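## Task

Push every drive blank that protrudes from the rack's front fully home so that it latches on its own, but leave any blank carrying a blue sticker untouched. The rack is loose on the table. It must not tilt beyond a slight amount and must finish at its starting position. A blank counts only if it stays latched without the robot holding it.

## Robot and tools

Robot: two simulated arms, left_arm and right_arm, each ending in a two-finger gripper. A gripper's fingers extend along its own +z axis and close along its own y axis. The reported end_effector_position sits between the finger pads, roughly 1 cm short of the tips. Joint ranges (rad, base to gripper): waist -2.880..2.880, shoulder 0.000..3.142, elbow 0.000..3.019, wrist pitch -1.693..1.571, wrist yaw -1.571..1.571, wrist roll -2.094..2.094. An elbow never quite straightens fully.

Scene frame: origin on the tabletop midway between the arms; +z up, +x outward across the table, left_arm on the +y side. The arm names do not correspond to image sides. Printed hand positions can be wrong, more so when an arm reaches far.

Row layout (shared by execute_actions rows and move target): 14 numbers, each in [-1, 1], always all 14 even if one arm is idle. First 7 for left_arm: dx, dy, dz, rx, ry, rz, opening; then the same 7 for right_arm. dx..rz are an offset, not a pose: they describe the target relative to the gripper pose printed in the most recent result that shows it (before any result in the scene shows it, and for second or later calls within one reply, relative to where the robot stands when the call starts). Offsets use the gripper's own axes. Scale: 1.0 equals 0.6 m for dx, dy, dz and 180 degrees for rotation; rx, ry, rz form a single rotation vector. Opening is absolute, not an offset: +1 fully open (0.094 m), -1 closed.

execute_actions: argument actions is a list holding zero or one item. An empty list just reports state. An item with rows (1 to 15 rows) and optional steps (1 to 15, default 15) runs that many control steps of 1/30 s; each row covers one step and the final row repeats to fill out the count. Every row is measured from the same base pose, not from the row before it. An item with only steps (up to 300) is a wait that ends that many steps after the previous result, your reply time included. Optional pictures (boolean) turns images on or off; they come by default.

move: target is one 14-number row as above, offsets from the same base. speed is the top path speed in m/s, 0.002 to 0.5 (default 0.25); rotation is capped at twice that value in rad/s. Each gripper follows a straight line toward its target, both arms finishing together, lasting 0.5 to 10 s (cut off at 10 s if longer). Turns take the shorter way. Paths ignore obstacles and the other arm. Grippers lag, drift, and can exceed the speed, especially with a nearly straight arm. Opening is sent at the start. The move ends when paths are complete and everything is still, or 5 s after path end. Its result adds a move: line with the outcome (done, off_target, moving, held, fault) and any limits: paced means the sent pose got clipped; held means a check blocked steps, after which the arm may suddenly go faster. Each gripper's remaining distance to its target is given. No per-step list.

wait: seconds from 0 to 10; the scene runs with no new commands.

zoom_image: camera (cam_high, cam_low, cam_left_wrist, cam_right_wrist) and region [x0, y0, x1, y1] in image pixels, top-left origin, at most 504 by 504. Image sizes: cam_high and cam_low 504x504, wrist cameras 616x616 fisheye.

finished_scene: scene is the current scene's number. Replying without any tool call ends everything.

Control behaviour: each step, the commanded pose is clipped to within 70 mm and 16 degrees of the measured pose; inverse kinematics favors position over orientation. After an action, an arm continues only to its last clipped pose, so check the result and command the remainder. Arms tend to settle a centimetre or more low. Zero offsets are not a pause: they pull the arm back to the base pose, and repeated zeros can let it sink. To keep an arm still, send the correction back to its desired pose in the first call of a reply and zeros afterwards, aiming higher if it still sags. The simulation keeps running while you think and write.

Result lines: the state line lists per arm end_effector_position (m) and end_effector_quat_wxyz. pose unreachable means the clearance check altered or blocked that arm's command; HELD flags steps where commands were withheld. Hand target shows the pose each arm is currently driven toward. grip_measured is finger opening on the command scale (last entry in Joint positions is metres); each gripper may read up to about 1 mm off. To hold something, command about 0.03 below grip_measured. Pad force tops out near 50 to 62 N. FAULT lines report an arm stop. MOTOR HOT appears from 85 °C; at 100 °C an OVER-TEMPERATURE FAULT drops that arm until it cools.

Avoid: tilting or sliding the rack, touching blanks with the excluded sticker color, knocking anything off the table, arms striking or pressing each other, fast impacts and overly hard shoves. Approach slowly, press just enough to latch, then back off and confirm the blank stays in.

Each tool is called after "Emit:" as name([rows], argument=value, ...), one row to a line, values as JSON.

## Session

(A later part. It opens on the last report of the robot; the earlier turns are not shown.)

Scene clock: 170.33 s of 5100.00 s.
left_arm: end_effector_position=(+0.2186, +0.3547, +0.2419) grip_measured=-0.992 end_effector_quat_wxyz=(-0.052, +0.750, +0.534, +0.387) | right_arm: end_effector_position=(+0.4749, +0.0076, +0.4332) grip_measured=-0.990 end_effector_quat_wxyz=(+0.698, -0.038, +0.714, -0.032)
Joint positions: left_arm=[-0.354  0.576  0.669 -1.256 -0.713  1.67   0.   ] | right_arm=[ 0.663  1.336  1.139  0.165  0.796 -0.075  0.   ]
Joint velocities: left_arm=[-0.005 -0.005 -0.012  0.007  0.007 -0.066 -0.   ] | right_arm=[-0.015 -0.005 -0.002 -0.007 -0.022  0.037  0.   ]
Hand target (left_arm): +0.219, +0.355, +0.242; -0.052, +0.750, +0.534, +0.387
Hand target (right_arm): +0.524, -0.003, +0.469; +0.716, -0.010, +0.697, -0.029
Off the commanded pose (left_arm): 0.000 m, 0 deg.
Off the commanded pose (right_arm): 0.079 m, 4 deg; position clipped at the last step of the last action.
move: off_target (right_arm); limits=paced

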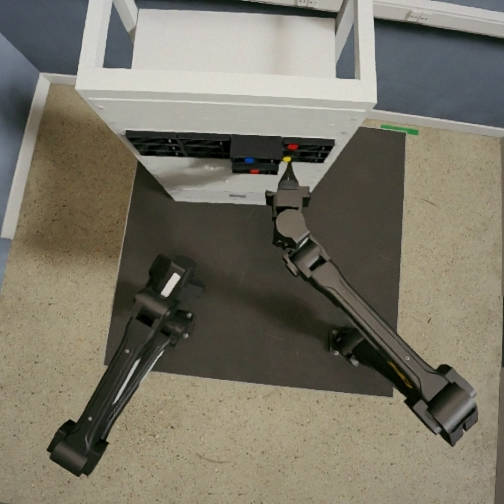

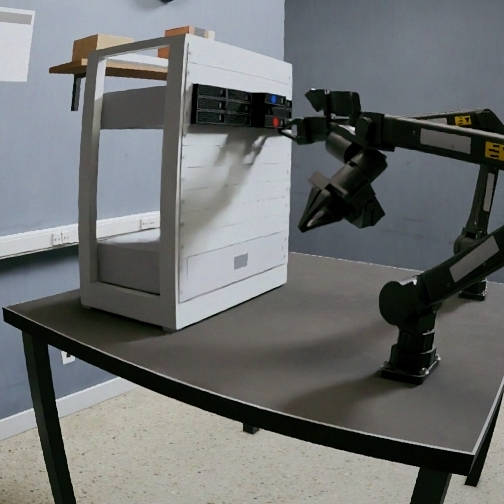

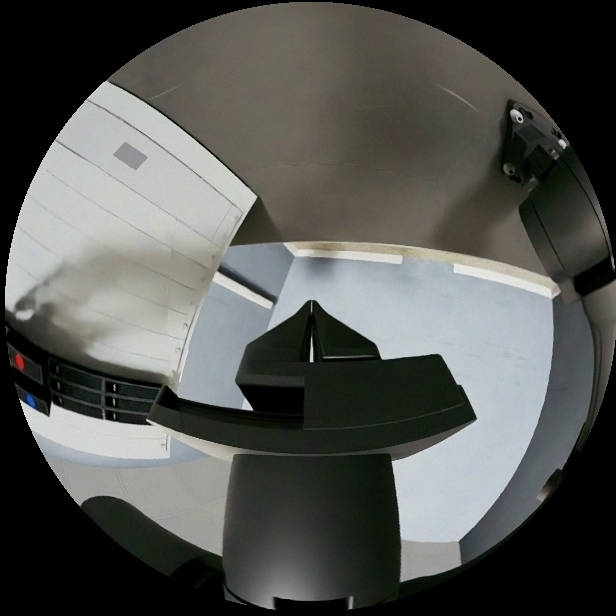

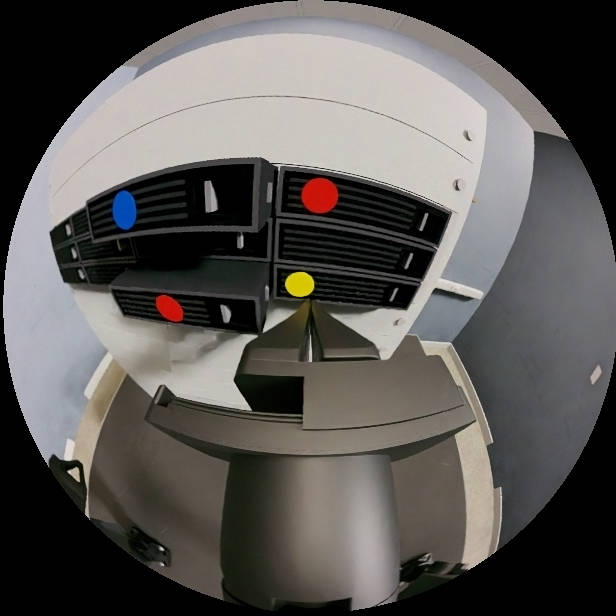

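Emit:
move(target=[0,0,0,0,0,0,-1,-0.06,0,-0.04,0.01,-0.02,0,-1], speed=0.05)

Emit:
move(target=[0,0,0,0,0,0,-1,-0.04,0,0.13,0,0,0,-1], speed=0.03)

Scene clock: 175.83 s of 5100.00 s.
left_arm: end_effector_position=(+0.2186, +0.3547, +0.2419) grip_measured=-0.992 end_effector_quat_wxyz=(-0.052, +0.750, +0.534, +0.387) | right_arm: end_effector_position=(+0.4591, +0.0082, +0.4457) grip_measured=-0.990 end_effector_quat_wxyz=(+0.707, -0.034, +0.705, -0.053)
Joint positions: left_arm=[-0.354  0.576  0.669 -1.256 -0.713  1.67   0.   ] | right_arm=[ 0.699  1.318  1.135  0.189  0.868 -0.128  0.   ]
Joint velocities: left_arm=[-0.005 -0.005 -0.012 -0.027  0.007  0.051 -0.001] | right_arm=[-0.005 -0.005 -0.007 -0.012 -0.007 -0.066 -0.001]
Hand target (left_arm): +0.219, +0.355, +0.242; -0.052, +0.750, +0.534, +0.387
Hand target (right_arm): +0.451, +0.011, +0.469; +0.720, -0.027, +0.692, -0.041
Off the commanded pose (left_arm): 0.000 m, 0 deg.
Off the commanded pose (right_arm): 0.025 m, 3 deg.
After step 90, 1.27 s passed at rest.
move: off_target (right_arm)

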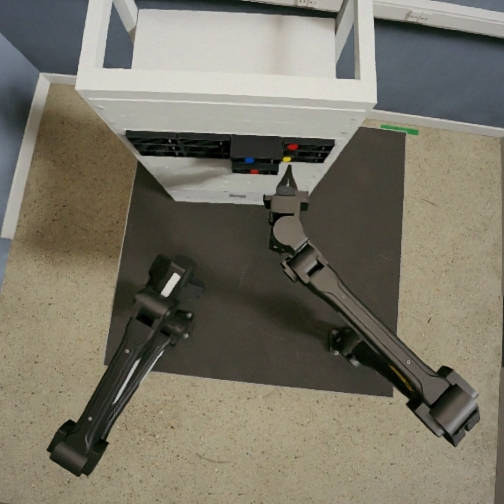

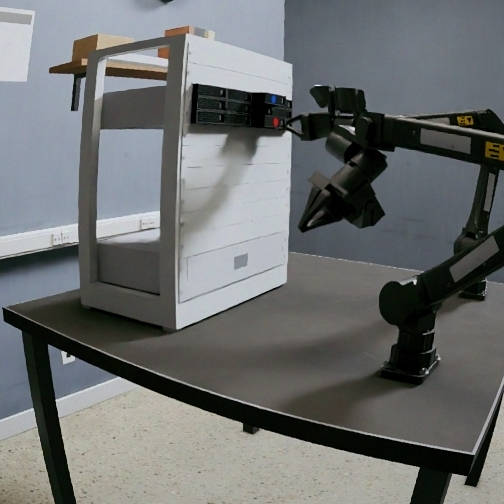

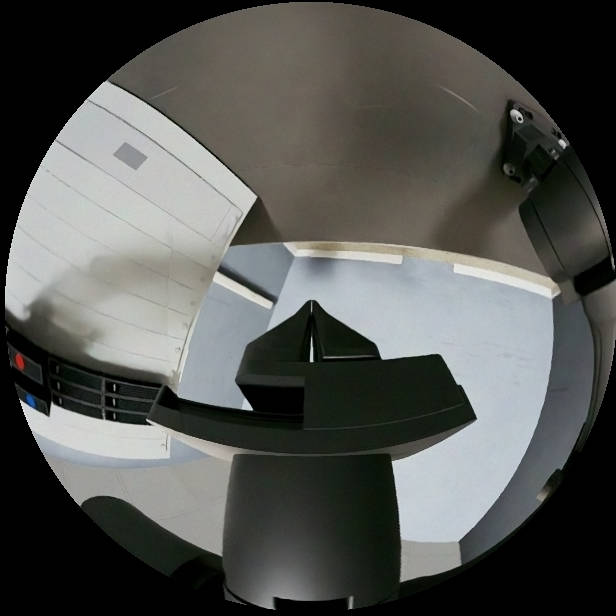

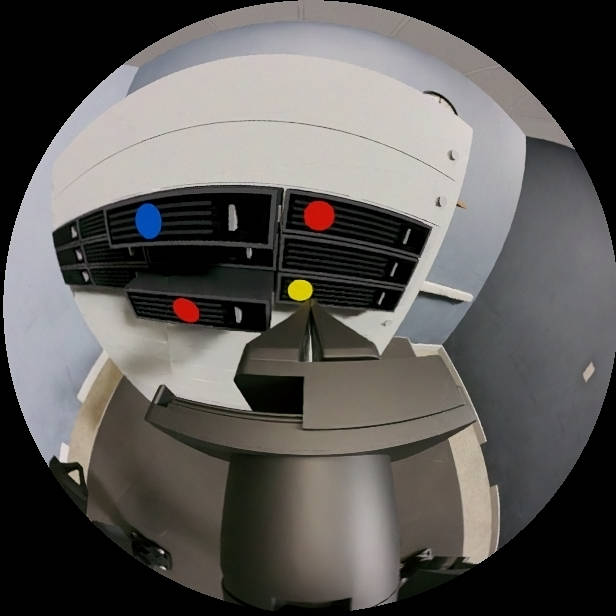

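Scene clock: 178.77 s of 5100.00 s.
left_arm: end_effector_position=(+0.2186, +0.3547, +0.2419) grip_measured=-0.992 end_effector_quat_wxyz=(-0.052, +0.750, +0.534, +0.387) | right_arm: end_effector_position=(+0.4881, +0.0137, +0.4240) grip_measured=-0.990 end_effector_quat_wxyz=(+0.687, -0.066, +0.721, -0.059)
Joint positions: left_arm=[-0.354  0.576  0.669 -1.256 -0.713  1.67   0.   ] | right_arm=[ 0.652  1.375  1.171  0.134  0.788 -0.128  0.   ]
Joint velocities: left_arm=[ 0.015 -0.005 -0.017  0.007  0.007 -0.007 -0.   ] | right_arm=[-0.015 -0.005  0.012 -0.002 -0.007 -0.066 -0.001]
Hand target (left_arm): +0.219, +0.355, +0.242; -0.052, +0.750, +0.534, +0.387
Hand target (right_arm): +0.528, +0.004, +0.466; +0.709, -0.035, +0.703, -0.055
Off the commanded pose (left_arm): 0.000 m, 0 deg.
Off the commanded pose (right_arm): 0.067 m, 5 deg.
move: off_target (right_arm)

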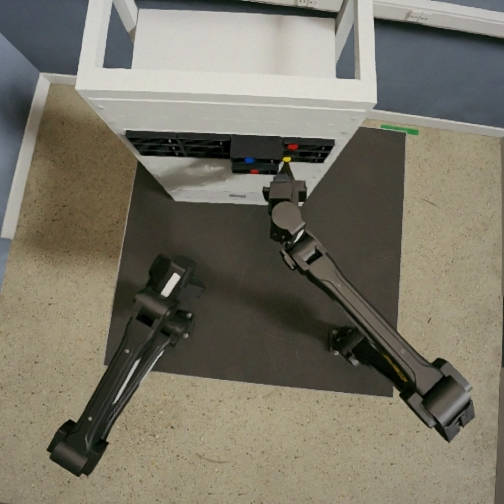

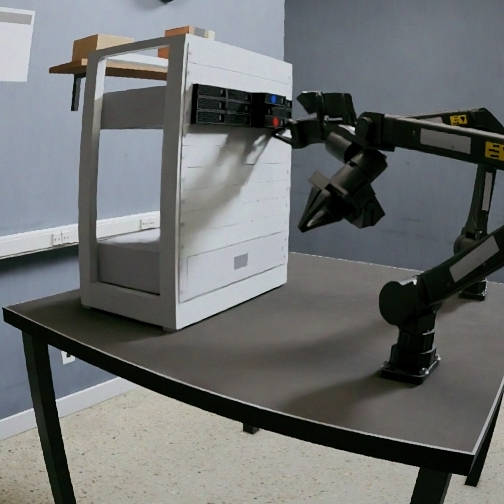

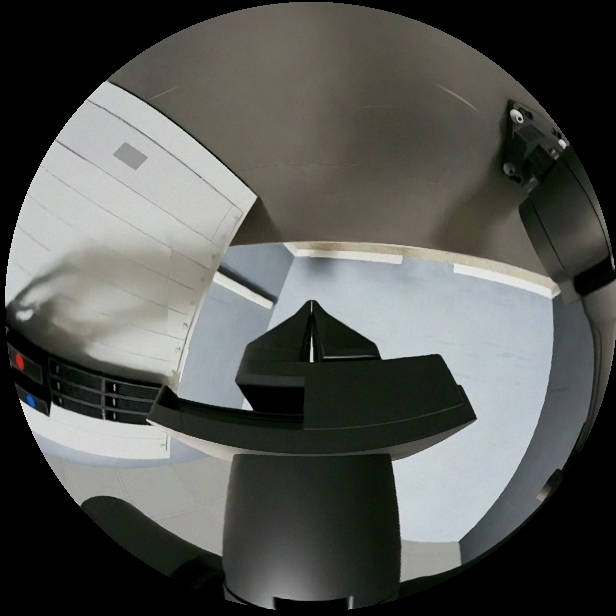

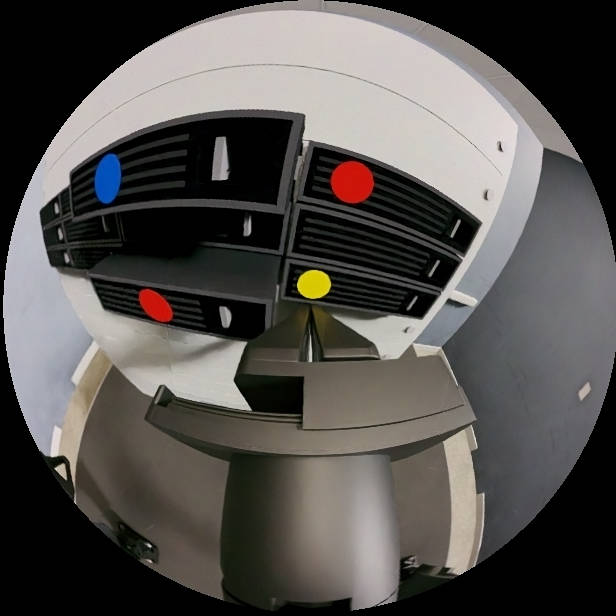

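Emit:
move(target=[0,0,0,0,0,0,-1,-0.03,-0.02,-0.1,0.03,-0.03,0.03,-1], speed=0.08)

Emit:
move(target=[0,0,0,0,0,0,-1,-0.04,0,0,0,-0.02,0,-1], speed=0.08)

Scene clock: 183.90 s of 5100.00 s.
left_arm: end_effector_position=(+0.2186, +0.3547, +0.2419) grip_measured=-0.992 end_effector_quat_wxyz=(-0.052, +0.750, +0.534, +0.387) | right_arm: end_effector_position=(+0.4372, +0.0039, +0.4384) grip_measured=-0.990 end_effector_quat_wxyz=(+0.716, -0.001, +0.695, -0.063)
Joint positions: left_arm=[-0.354  0.576  0.669 -1.256 -0.713  1.67   0.   ] | right_arm=[ 0.745  1.302  1.077  0.287  0.971 -0.139  0.   ]
Joint velocities: left_arm=[-0.024  0.005 -0.002 -0.007  0.007  0.066  0.001] | right_arm=[-0.015 -0.015 -0.002  0.012 -0.022  0.022  0.   ]
Hand target (left_arm): +0.219, +0.355, +0.242; -0.052, +0.750, +0.534, +0.387
Hand target (right_arm): +0.429, +0.004, +0.447; +0.723, -0.001, +0.689, -0.056
Off the commanded pose (left_arm): 0.000 m, 0 deg.
Off the commanded pose (right_arm): 0.012 m, 1 deg.
After step 90, 0.77 s passed at rest.
move: off_target (right_arm)

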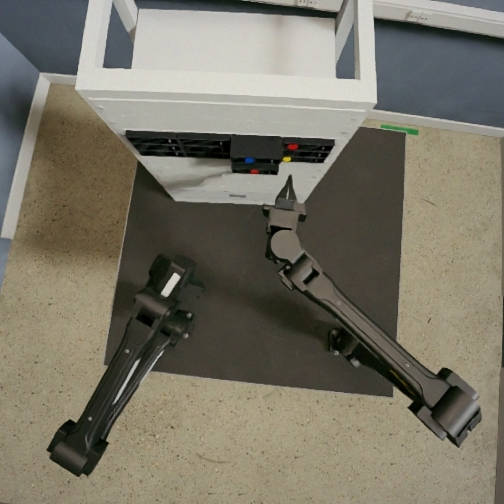

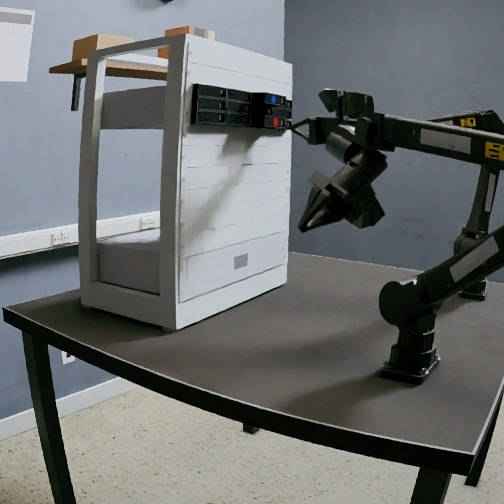

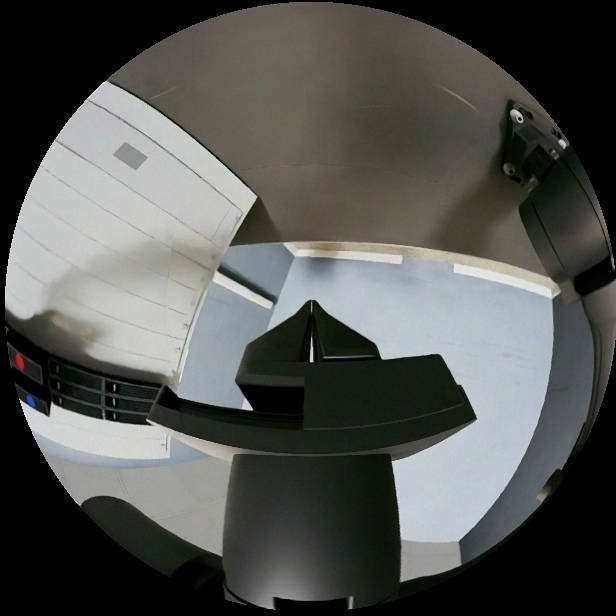

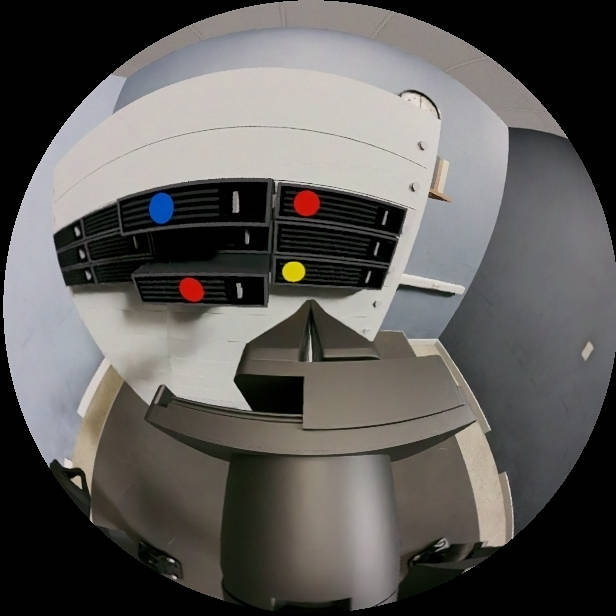

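Scene clock: 184.63 s of 5100.00 s.
left_arm: end_effector_position=(+0.2186, +0.3547, +0.2419) grip_measured=-0.992 end_effector_quat_wxyz=(-0.052, +0.750, +0.534, +0.387) | right_arm: end_effector_position=(+0.4365, +0.0043, +0.4507) grip_measured=-0.990 end_effector_quat_wxyz=(+0.730, -0.005, +0.680, -0.065)
Joint positions: left_arm=[-0.354  0.576  0.669 -1.256 -0.713  1.67   0.   ] | right_arm=[ 0.745  1.302  1.077  0.358  0.963 -0.205  0.   ]
Joint velocities: left_arm=[-0.005 -0.015  0.002  0.007  0.007 -0.051 -0.002] | right_arm=[ 0.005 -0.005  0.012  0.012 -0.066 -0.066 -0.001]
Hand target (left_arm): +0.219, +0.355, +0.242; -0.052, +0.750, +0.534, +0.387
Hand target (right_arm): +0.436, +0.006, +0.462; +0.737, -0.003, +0.673, -0.062
Off the commanded pose (left_arm): 0.000 m, 0 deg.
Off the commanded pose (right_arm): 0.012 m, 1 deg.
move: off_target (right_arm)

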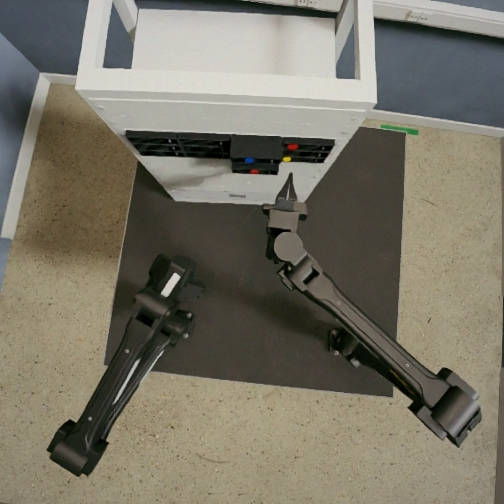

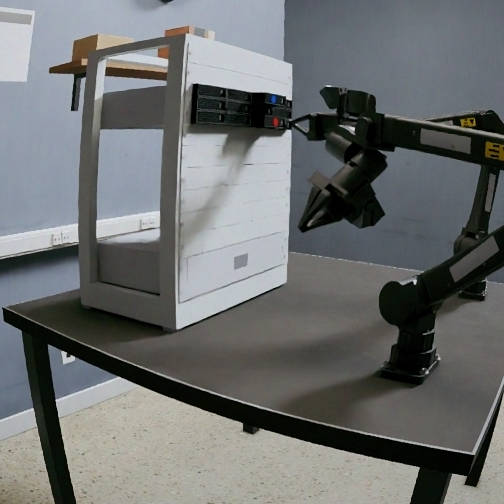

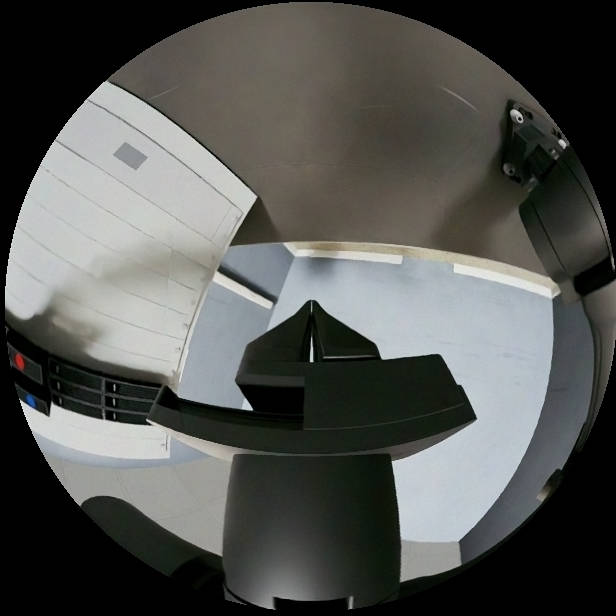

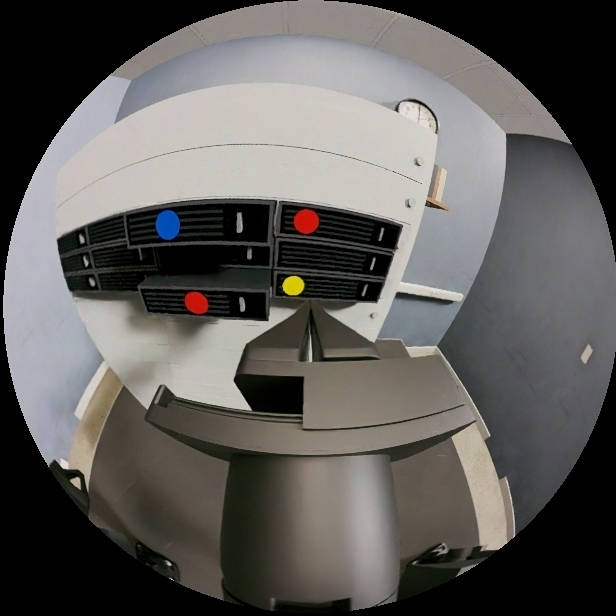

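Emit:
move(target=[0,0,0,0,0,0,-1,-0.06,-0.01,0,0,0,0.02,-1], speed=0.08)

Emit:
move(target=[0,0,0,0,0,0,-1,-0.04,-0.01,0.15,0,0,0,-1], speed=0.03)

Scene clock: 191.83 s of 5100.00 s.
left_arm: end_effector_position=(+0.2186, +0.3547, +0.2419) grip_measured=-0.992 end_effector_quat_wxyz=(-0.052, +0.750, +0.534, +0.387) | right_arm: end_effector_position=(+0.4345, +0.0017, +0.4429) grip_measured=-0.990 end_effector_quat_wxyz=(+0.715, -0.012, +0.695, -0.068)
Joint positions: left_arm=[-0.354  0.576  0.669 -1.256 -0.713  1.67   0.   ] | right_arm=[ 0.745  1.287  1.077  0.269  0.964 -0.16   0.   ]
Joint velocities: left_arm=[ 0.005 -0.005  0.002 -0.012  0.037 -0.066 -0.001] | right_arm=[-0.005 -0.005 -0.012  0.002  0.007  0.007 -0.001]
Hand target (left_arm): +0.219, +0.355, +0.242; -0.052, +0.750, +0.534, +0.387
Hand target (right_arm): +0.432, +0.001, +0.486; +0.732, +0.016, +0.680, -0.042
Off the commanded pose (left_arm): 0.000 m, 0 deg.
Off the commanded pose (right_arm): 0.044 m, 5 deg.
After step 90, 3.33 s passed at rest.
move: off_target (right_arm)

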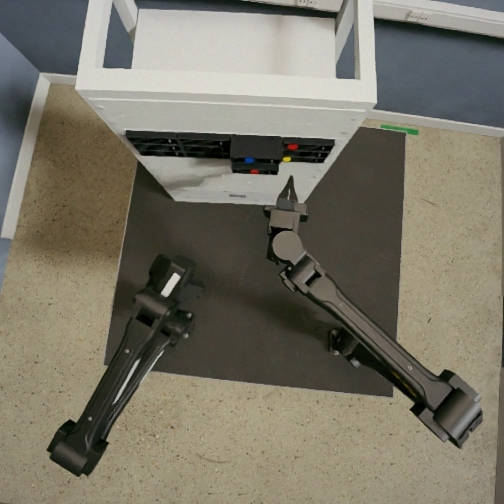

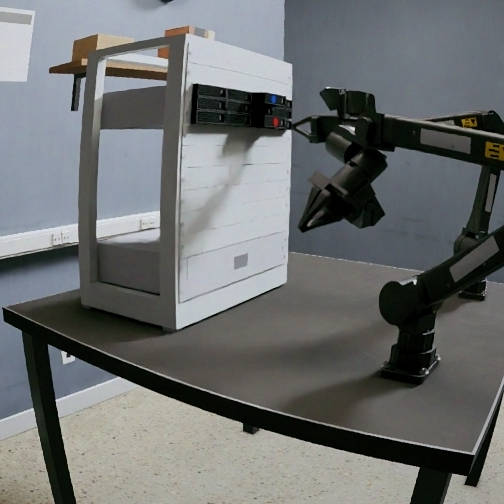

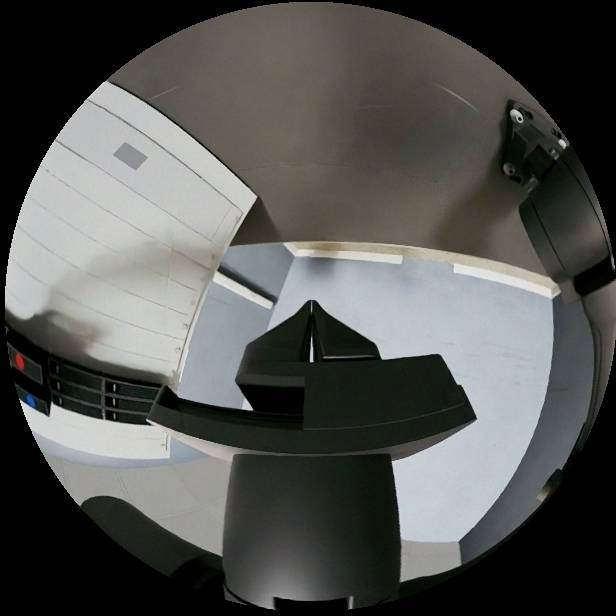

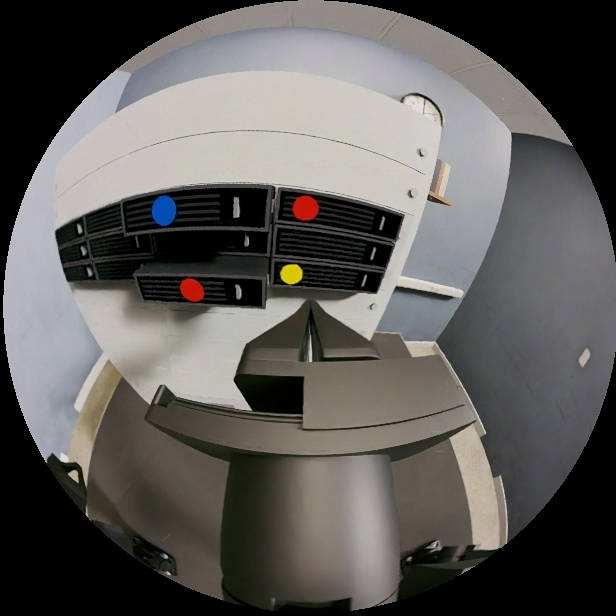

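Scene clock: 195.17 s of 5100.00 s.
left_arm: end_effector_position=(+0.2186, +0.3547, +0.2419) grip_measured=-0.992 end_effector_quat_wxyz=(-0.052, +0.750, +0.534, +0.387) | right_arm: end_effector_position=(+0.4886, -0.0027, +0.4244) grip_measured=-0.990 end_effector_quat_wxyz=(+0.697, -0.042, +0.711, -0.082)
Joint positions: left_arm=[-0.354  0.576  0.669 -1.256 -0.713  1.67   0.   ] | right_arm=[ 0.643  1.37   1.141  0.208  0.842 -0.16   0.   ]
Joint velocities: left_arm=[-0.005 -0.005  0.002 -0.022 -0.051 -0.095 -0.001] | right_arm=[-0.005 -0.005 -0.007 -0.017  0.022  0.051 -0.001]
Hand target (left_arm): +0.219, +0.355, +0.242; -0.052, +0.750, +0.534, +0.387
Hand target (right_arm): +0.517, -0.011, +0.468; +0.718, -0.013, +0.693, -0.070
Off the commanded pose (left_arm): 0.000 m, 0 deg.
Off the commanded pose (right_arm): 0.058 m, 5 deg.
move: off_target (right_arm)

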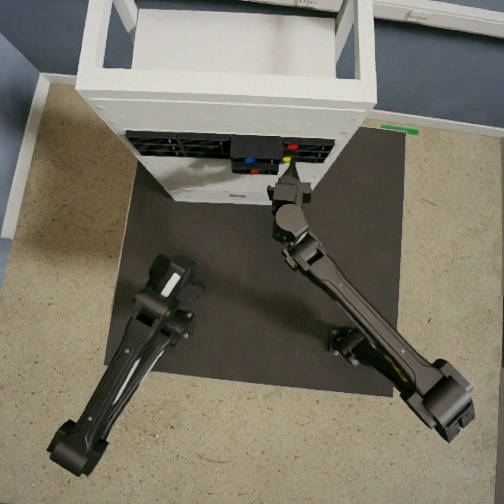

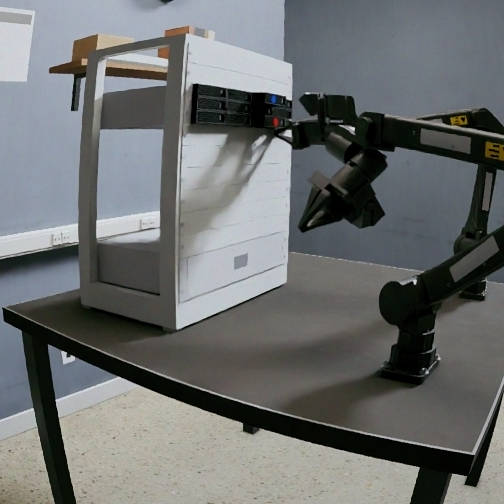

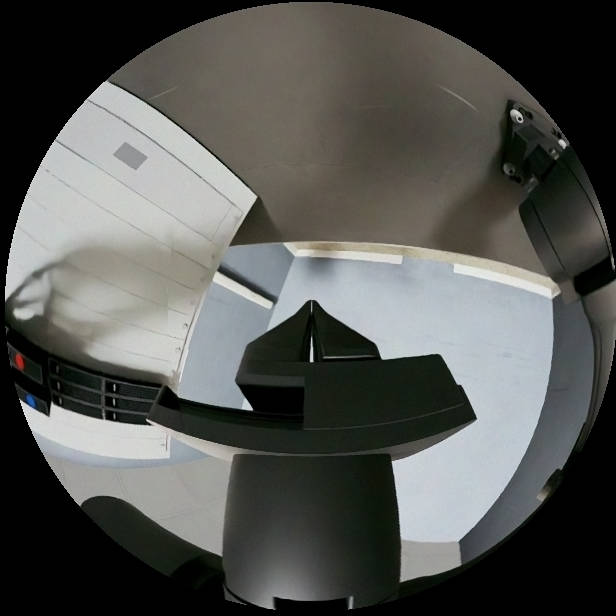

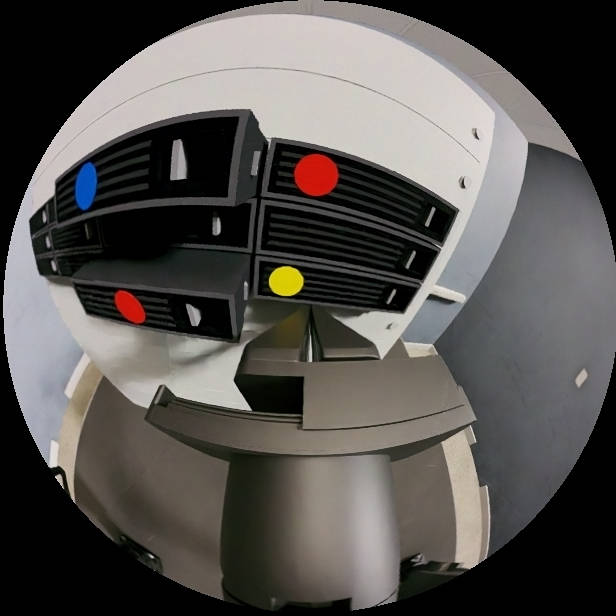

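Emit:
move(target=[0,0,0,0,0,0,-1,-0.03,0,-0.09,0.03,-0.02,0.04,-1], speed=0.08)

Emit:
move(target=[0,0,0,0,0,0,-1,-0.11,0,0,0,0,0,-1], speed=0.08)

Scene clock: 203.00 s of 5100.00 s.
left_arm: end_effector_position=(+0.2186, +0.3547, +0.2419) grip_measured=-0.992 end_effector_quat_wxyz=(-0.052, +0.750, +0.534, +0.387) | right_arm: end_effector_position=(+0.4428, +0.0032, +0.4337) grip_measured=-0.990 end_effector_quat_wxyz=(+0.716, +0.024, +0.693, -0.085)
Joint positions: left_arm=[-0.354  0.576  0.669 -1.256 -0.713  1.67   0.   ] | right_arm=[ 0.748  1.34   1.094  0.323  1.04  -0.149  0.   ]
Joint velocities: left_arm=[-0.005 -0.015 -0.032  0.007 -0.022 -0.051 -0.   ] | right_arm=[-0.005 -0.005 -0.002  0.012 -0.066 -0.007 -0.001]
Hand target (left_arm): +0.219, +0.355, +0.242; -0.052, +0.750, +0.534, +0.387
Hand target (right_arm): +0.435, +0.003, +0.443; +0.723, +0.034, +0.687, -0.068
Off the commanded pose (left_arm): 0.000 m, 0 deg.
Off the commanded pose (right_arm): 0.012 m, 2 deg.
After step 90, 3.43 s passed at rest.
move: off_target (right_arm)

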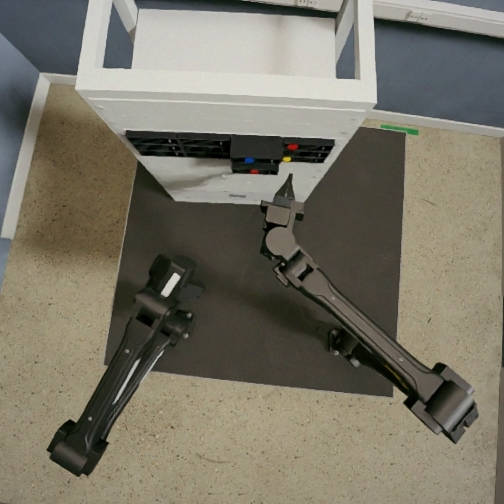

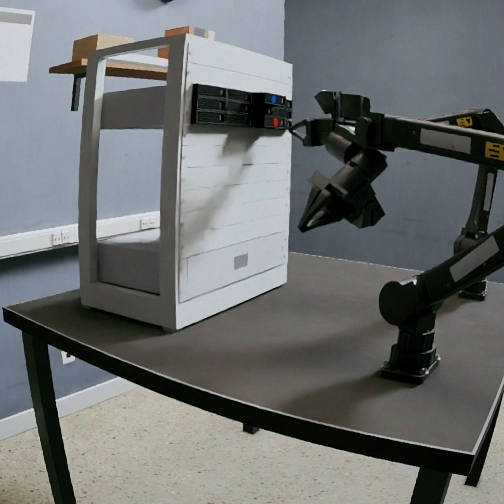

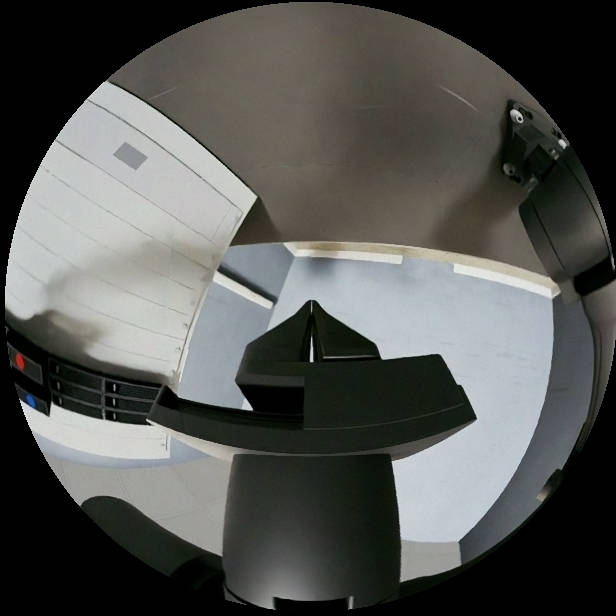

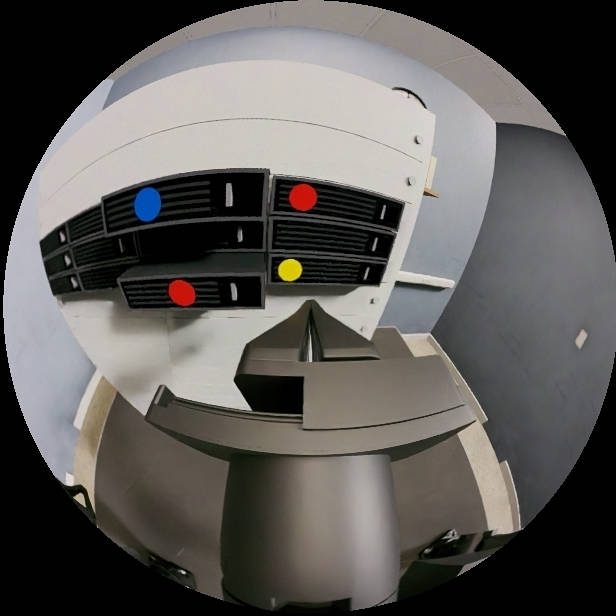

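Scene clock: 204.20 s of 5100.00 s.
left_arm: end_effector_position=(+0.2186, +0.3547, +0.2419) grip_measured=-0.992 end_effector_quat_wxyz=(-0.052, +0.750, +0.534, +0.387) | right_arm: end_effector_position=(+0.4454, +0.0051, +0.4579) grip_measured=-0.990 end_effector_quat_wxyz=(+0.700, +0.006, +0.706, -0.107)
Joint positions: left_arm=[-0.354  0.576  0.669 -1.256 -0.713  1.67   0.   ] | right_arm=[ 0.748  1.332  1.181  0.158  1.05  -0.149  0.   ]
Joint velocities: left_arm=[-0.015 -0.005  0.007 -0.002 -0.066 -0.066 -0.001] | right_arm=[-0.005 -0.005  0.007 -0.002  0.037 -0.051 -0.001]
Hand target (left_arm): +0.219, +0.355, +0.242; -0.052, +0.750, +0.534, +0.387
Hand target (right_arm): +0.440, +0.008, +0.498; +0.716, +0.024, +0.693, -0.085
Off the commanded pose (left_arm): 0.000 m, 0 deg.
Off the commanded pose (right_arm): 0.042 m, 4 deg.
move: off_target (right_arm)

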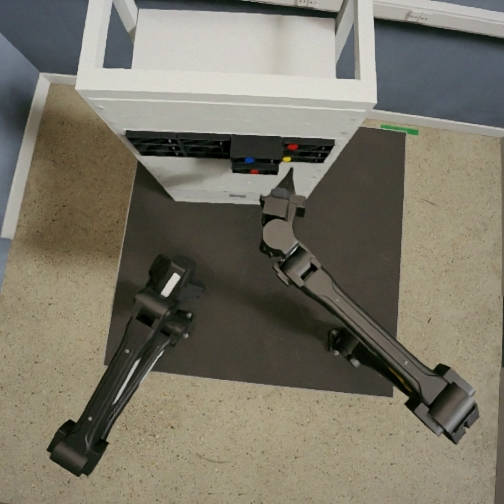

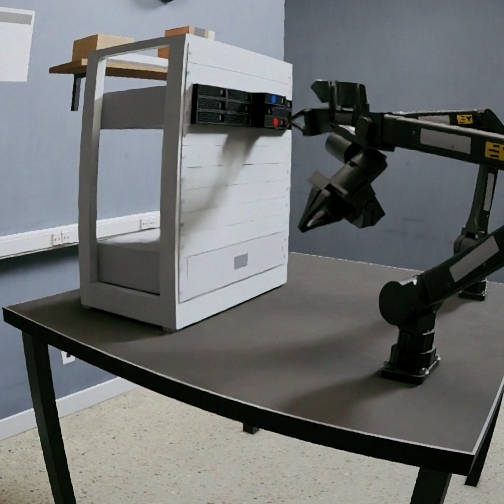

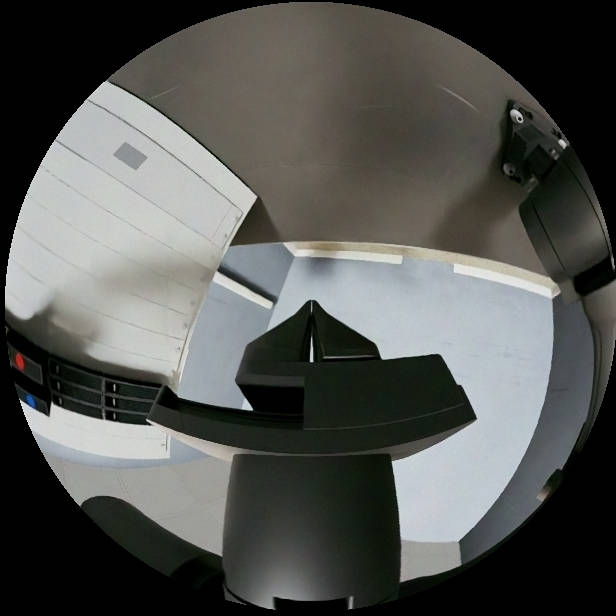

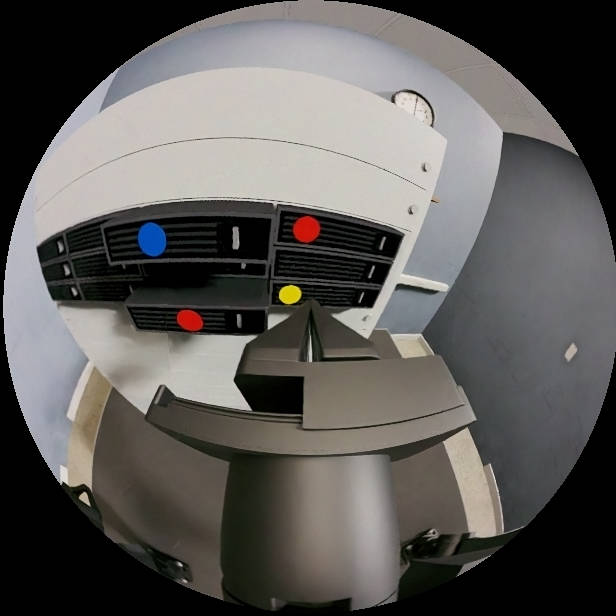

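Push with strong upward bias, and fix yaw.

Emit:
move(target=[0,0,0,0,0,0,-1,-0.09,-0.01,0.12,0.04,-0.02,0.03,-1], speed=0.03)

Scene clock: 210.07 s of 5100.00 s.
left_arm: end_effector_position=(+0.2186, +0.3547, +0.2419) grip_measured=-0.992 end_effector_quat_wxyz=(-0.052, +0.750, +0.534, +0.387) | right_arm: end_effector_position=(+0.4731, +0.0016, +0.4493) grip_measured=-0.990 end_effector_quat_wxyz=(+0.699, +0.034, +0.701, -0.141)
Joint positions: left_arm=[-0.354  0.576  0.669 -1.256 -0.713  1.67   0.   ] | right_arm=[ 0.712  1.412  1.225  0.223  1.1   -0.182  0.   ]
Joint velocities: left_arm=[-0.005 -0.005 -0.012  0.007 -0.022  0.066 -0.   ] | right_arm=[-0.005 -0.005  0.002  0.012  0.066  0.007  0.001]
Hand target (left_arm): +0.219, +0.355, +0.242; -0.052, +0.750, +0.534, +0.387
Hand target (right_arm): +0.505, -0.010, +0.506; +0.726, +0.079, +0.673, -0.120
Off the commanded pose (left_arm): 0.000 m, 0 deg.
Off the commanded pose (right_arm): 0.077 m, 7 deg; position clipped at the last step of the last action.
move: off_target (right_arm); limits=paced

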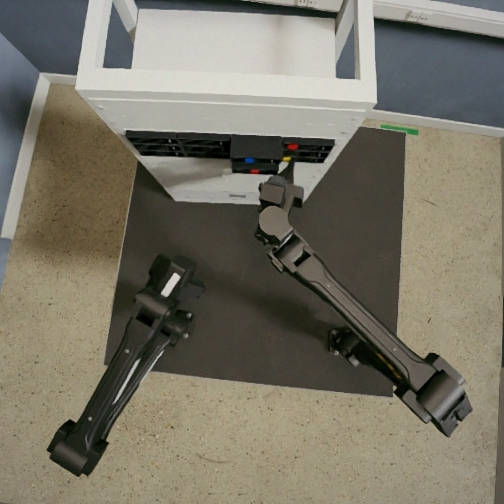

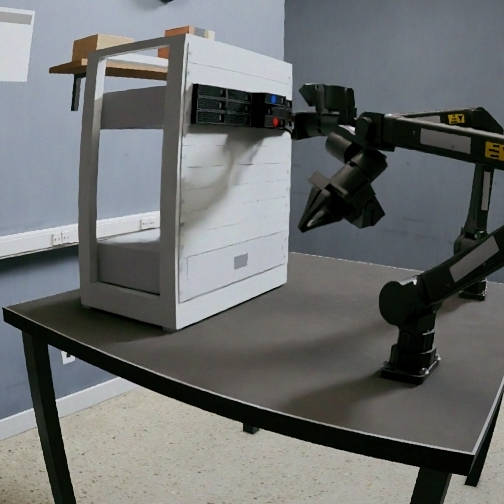

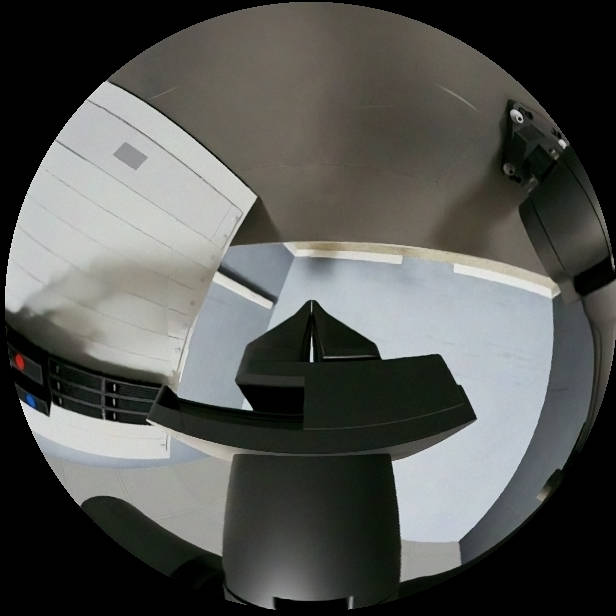

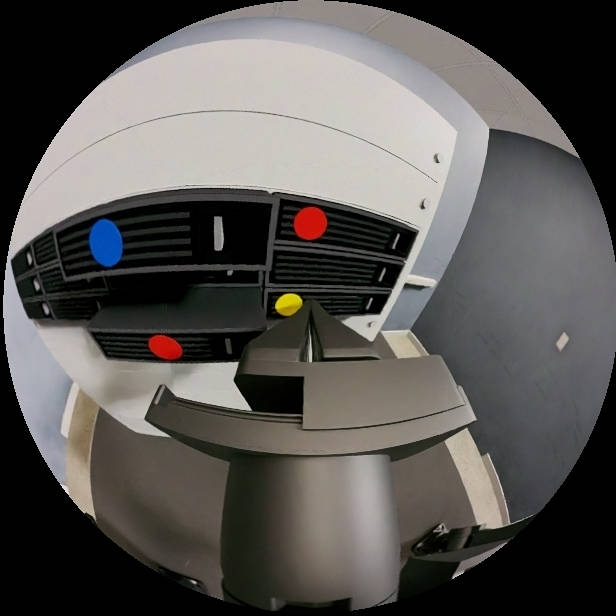

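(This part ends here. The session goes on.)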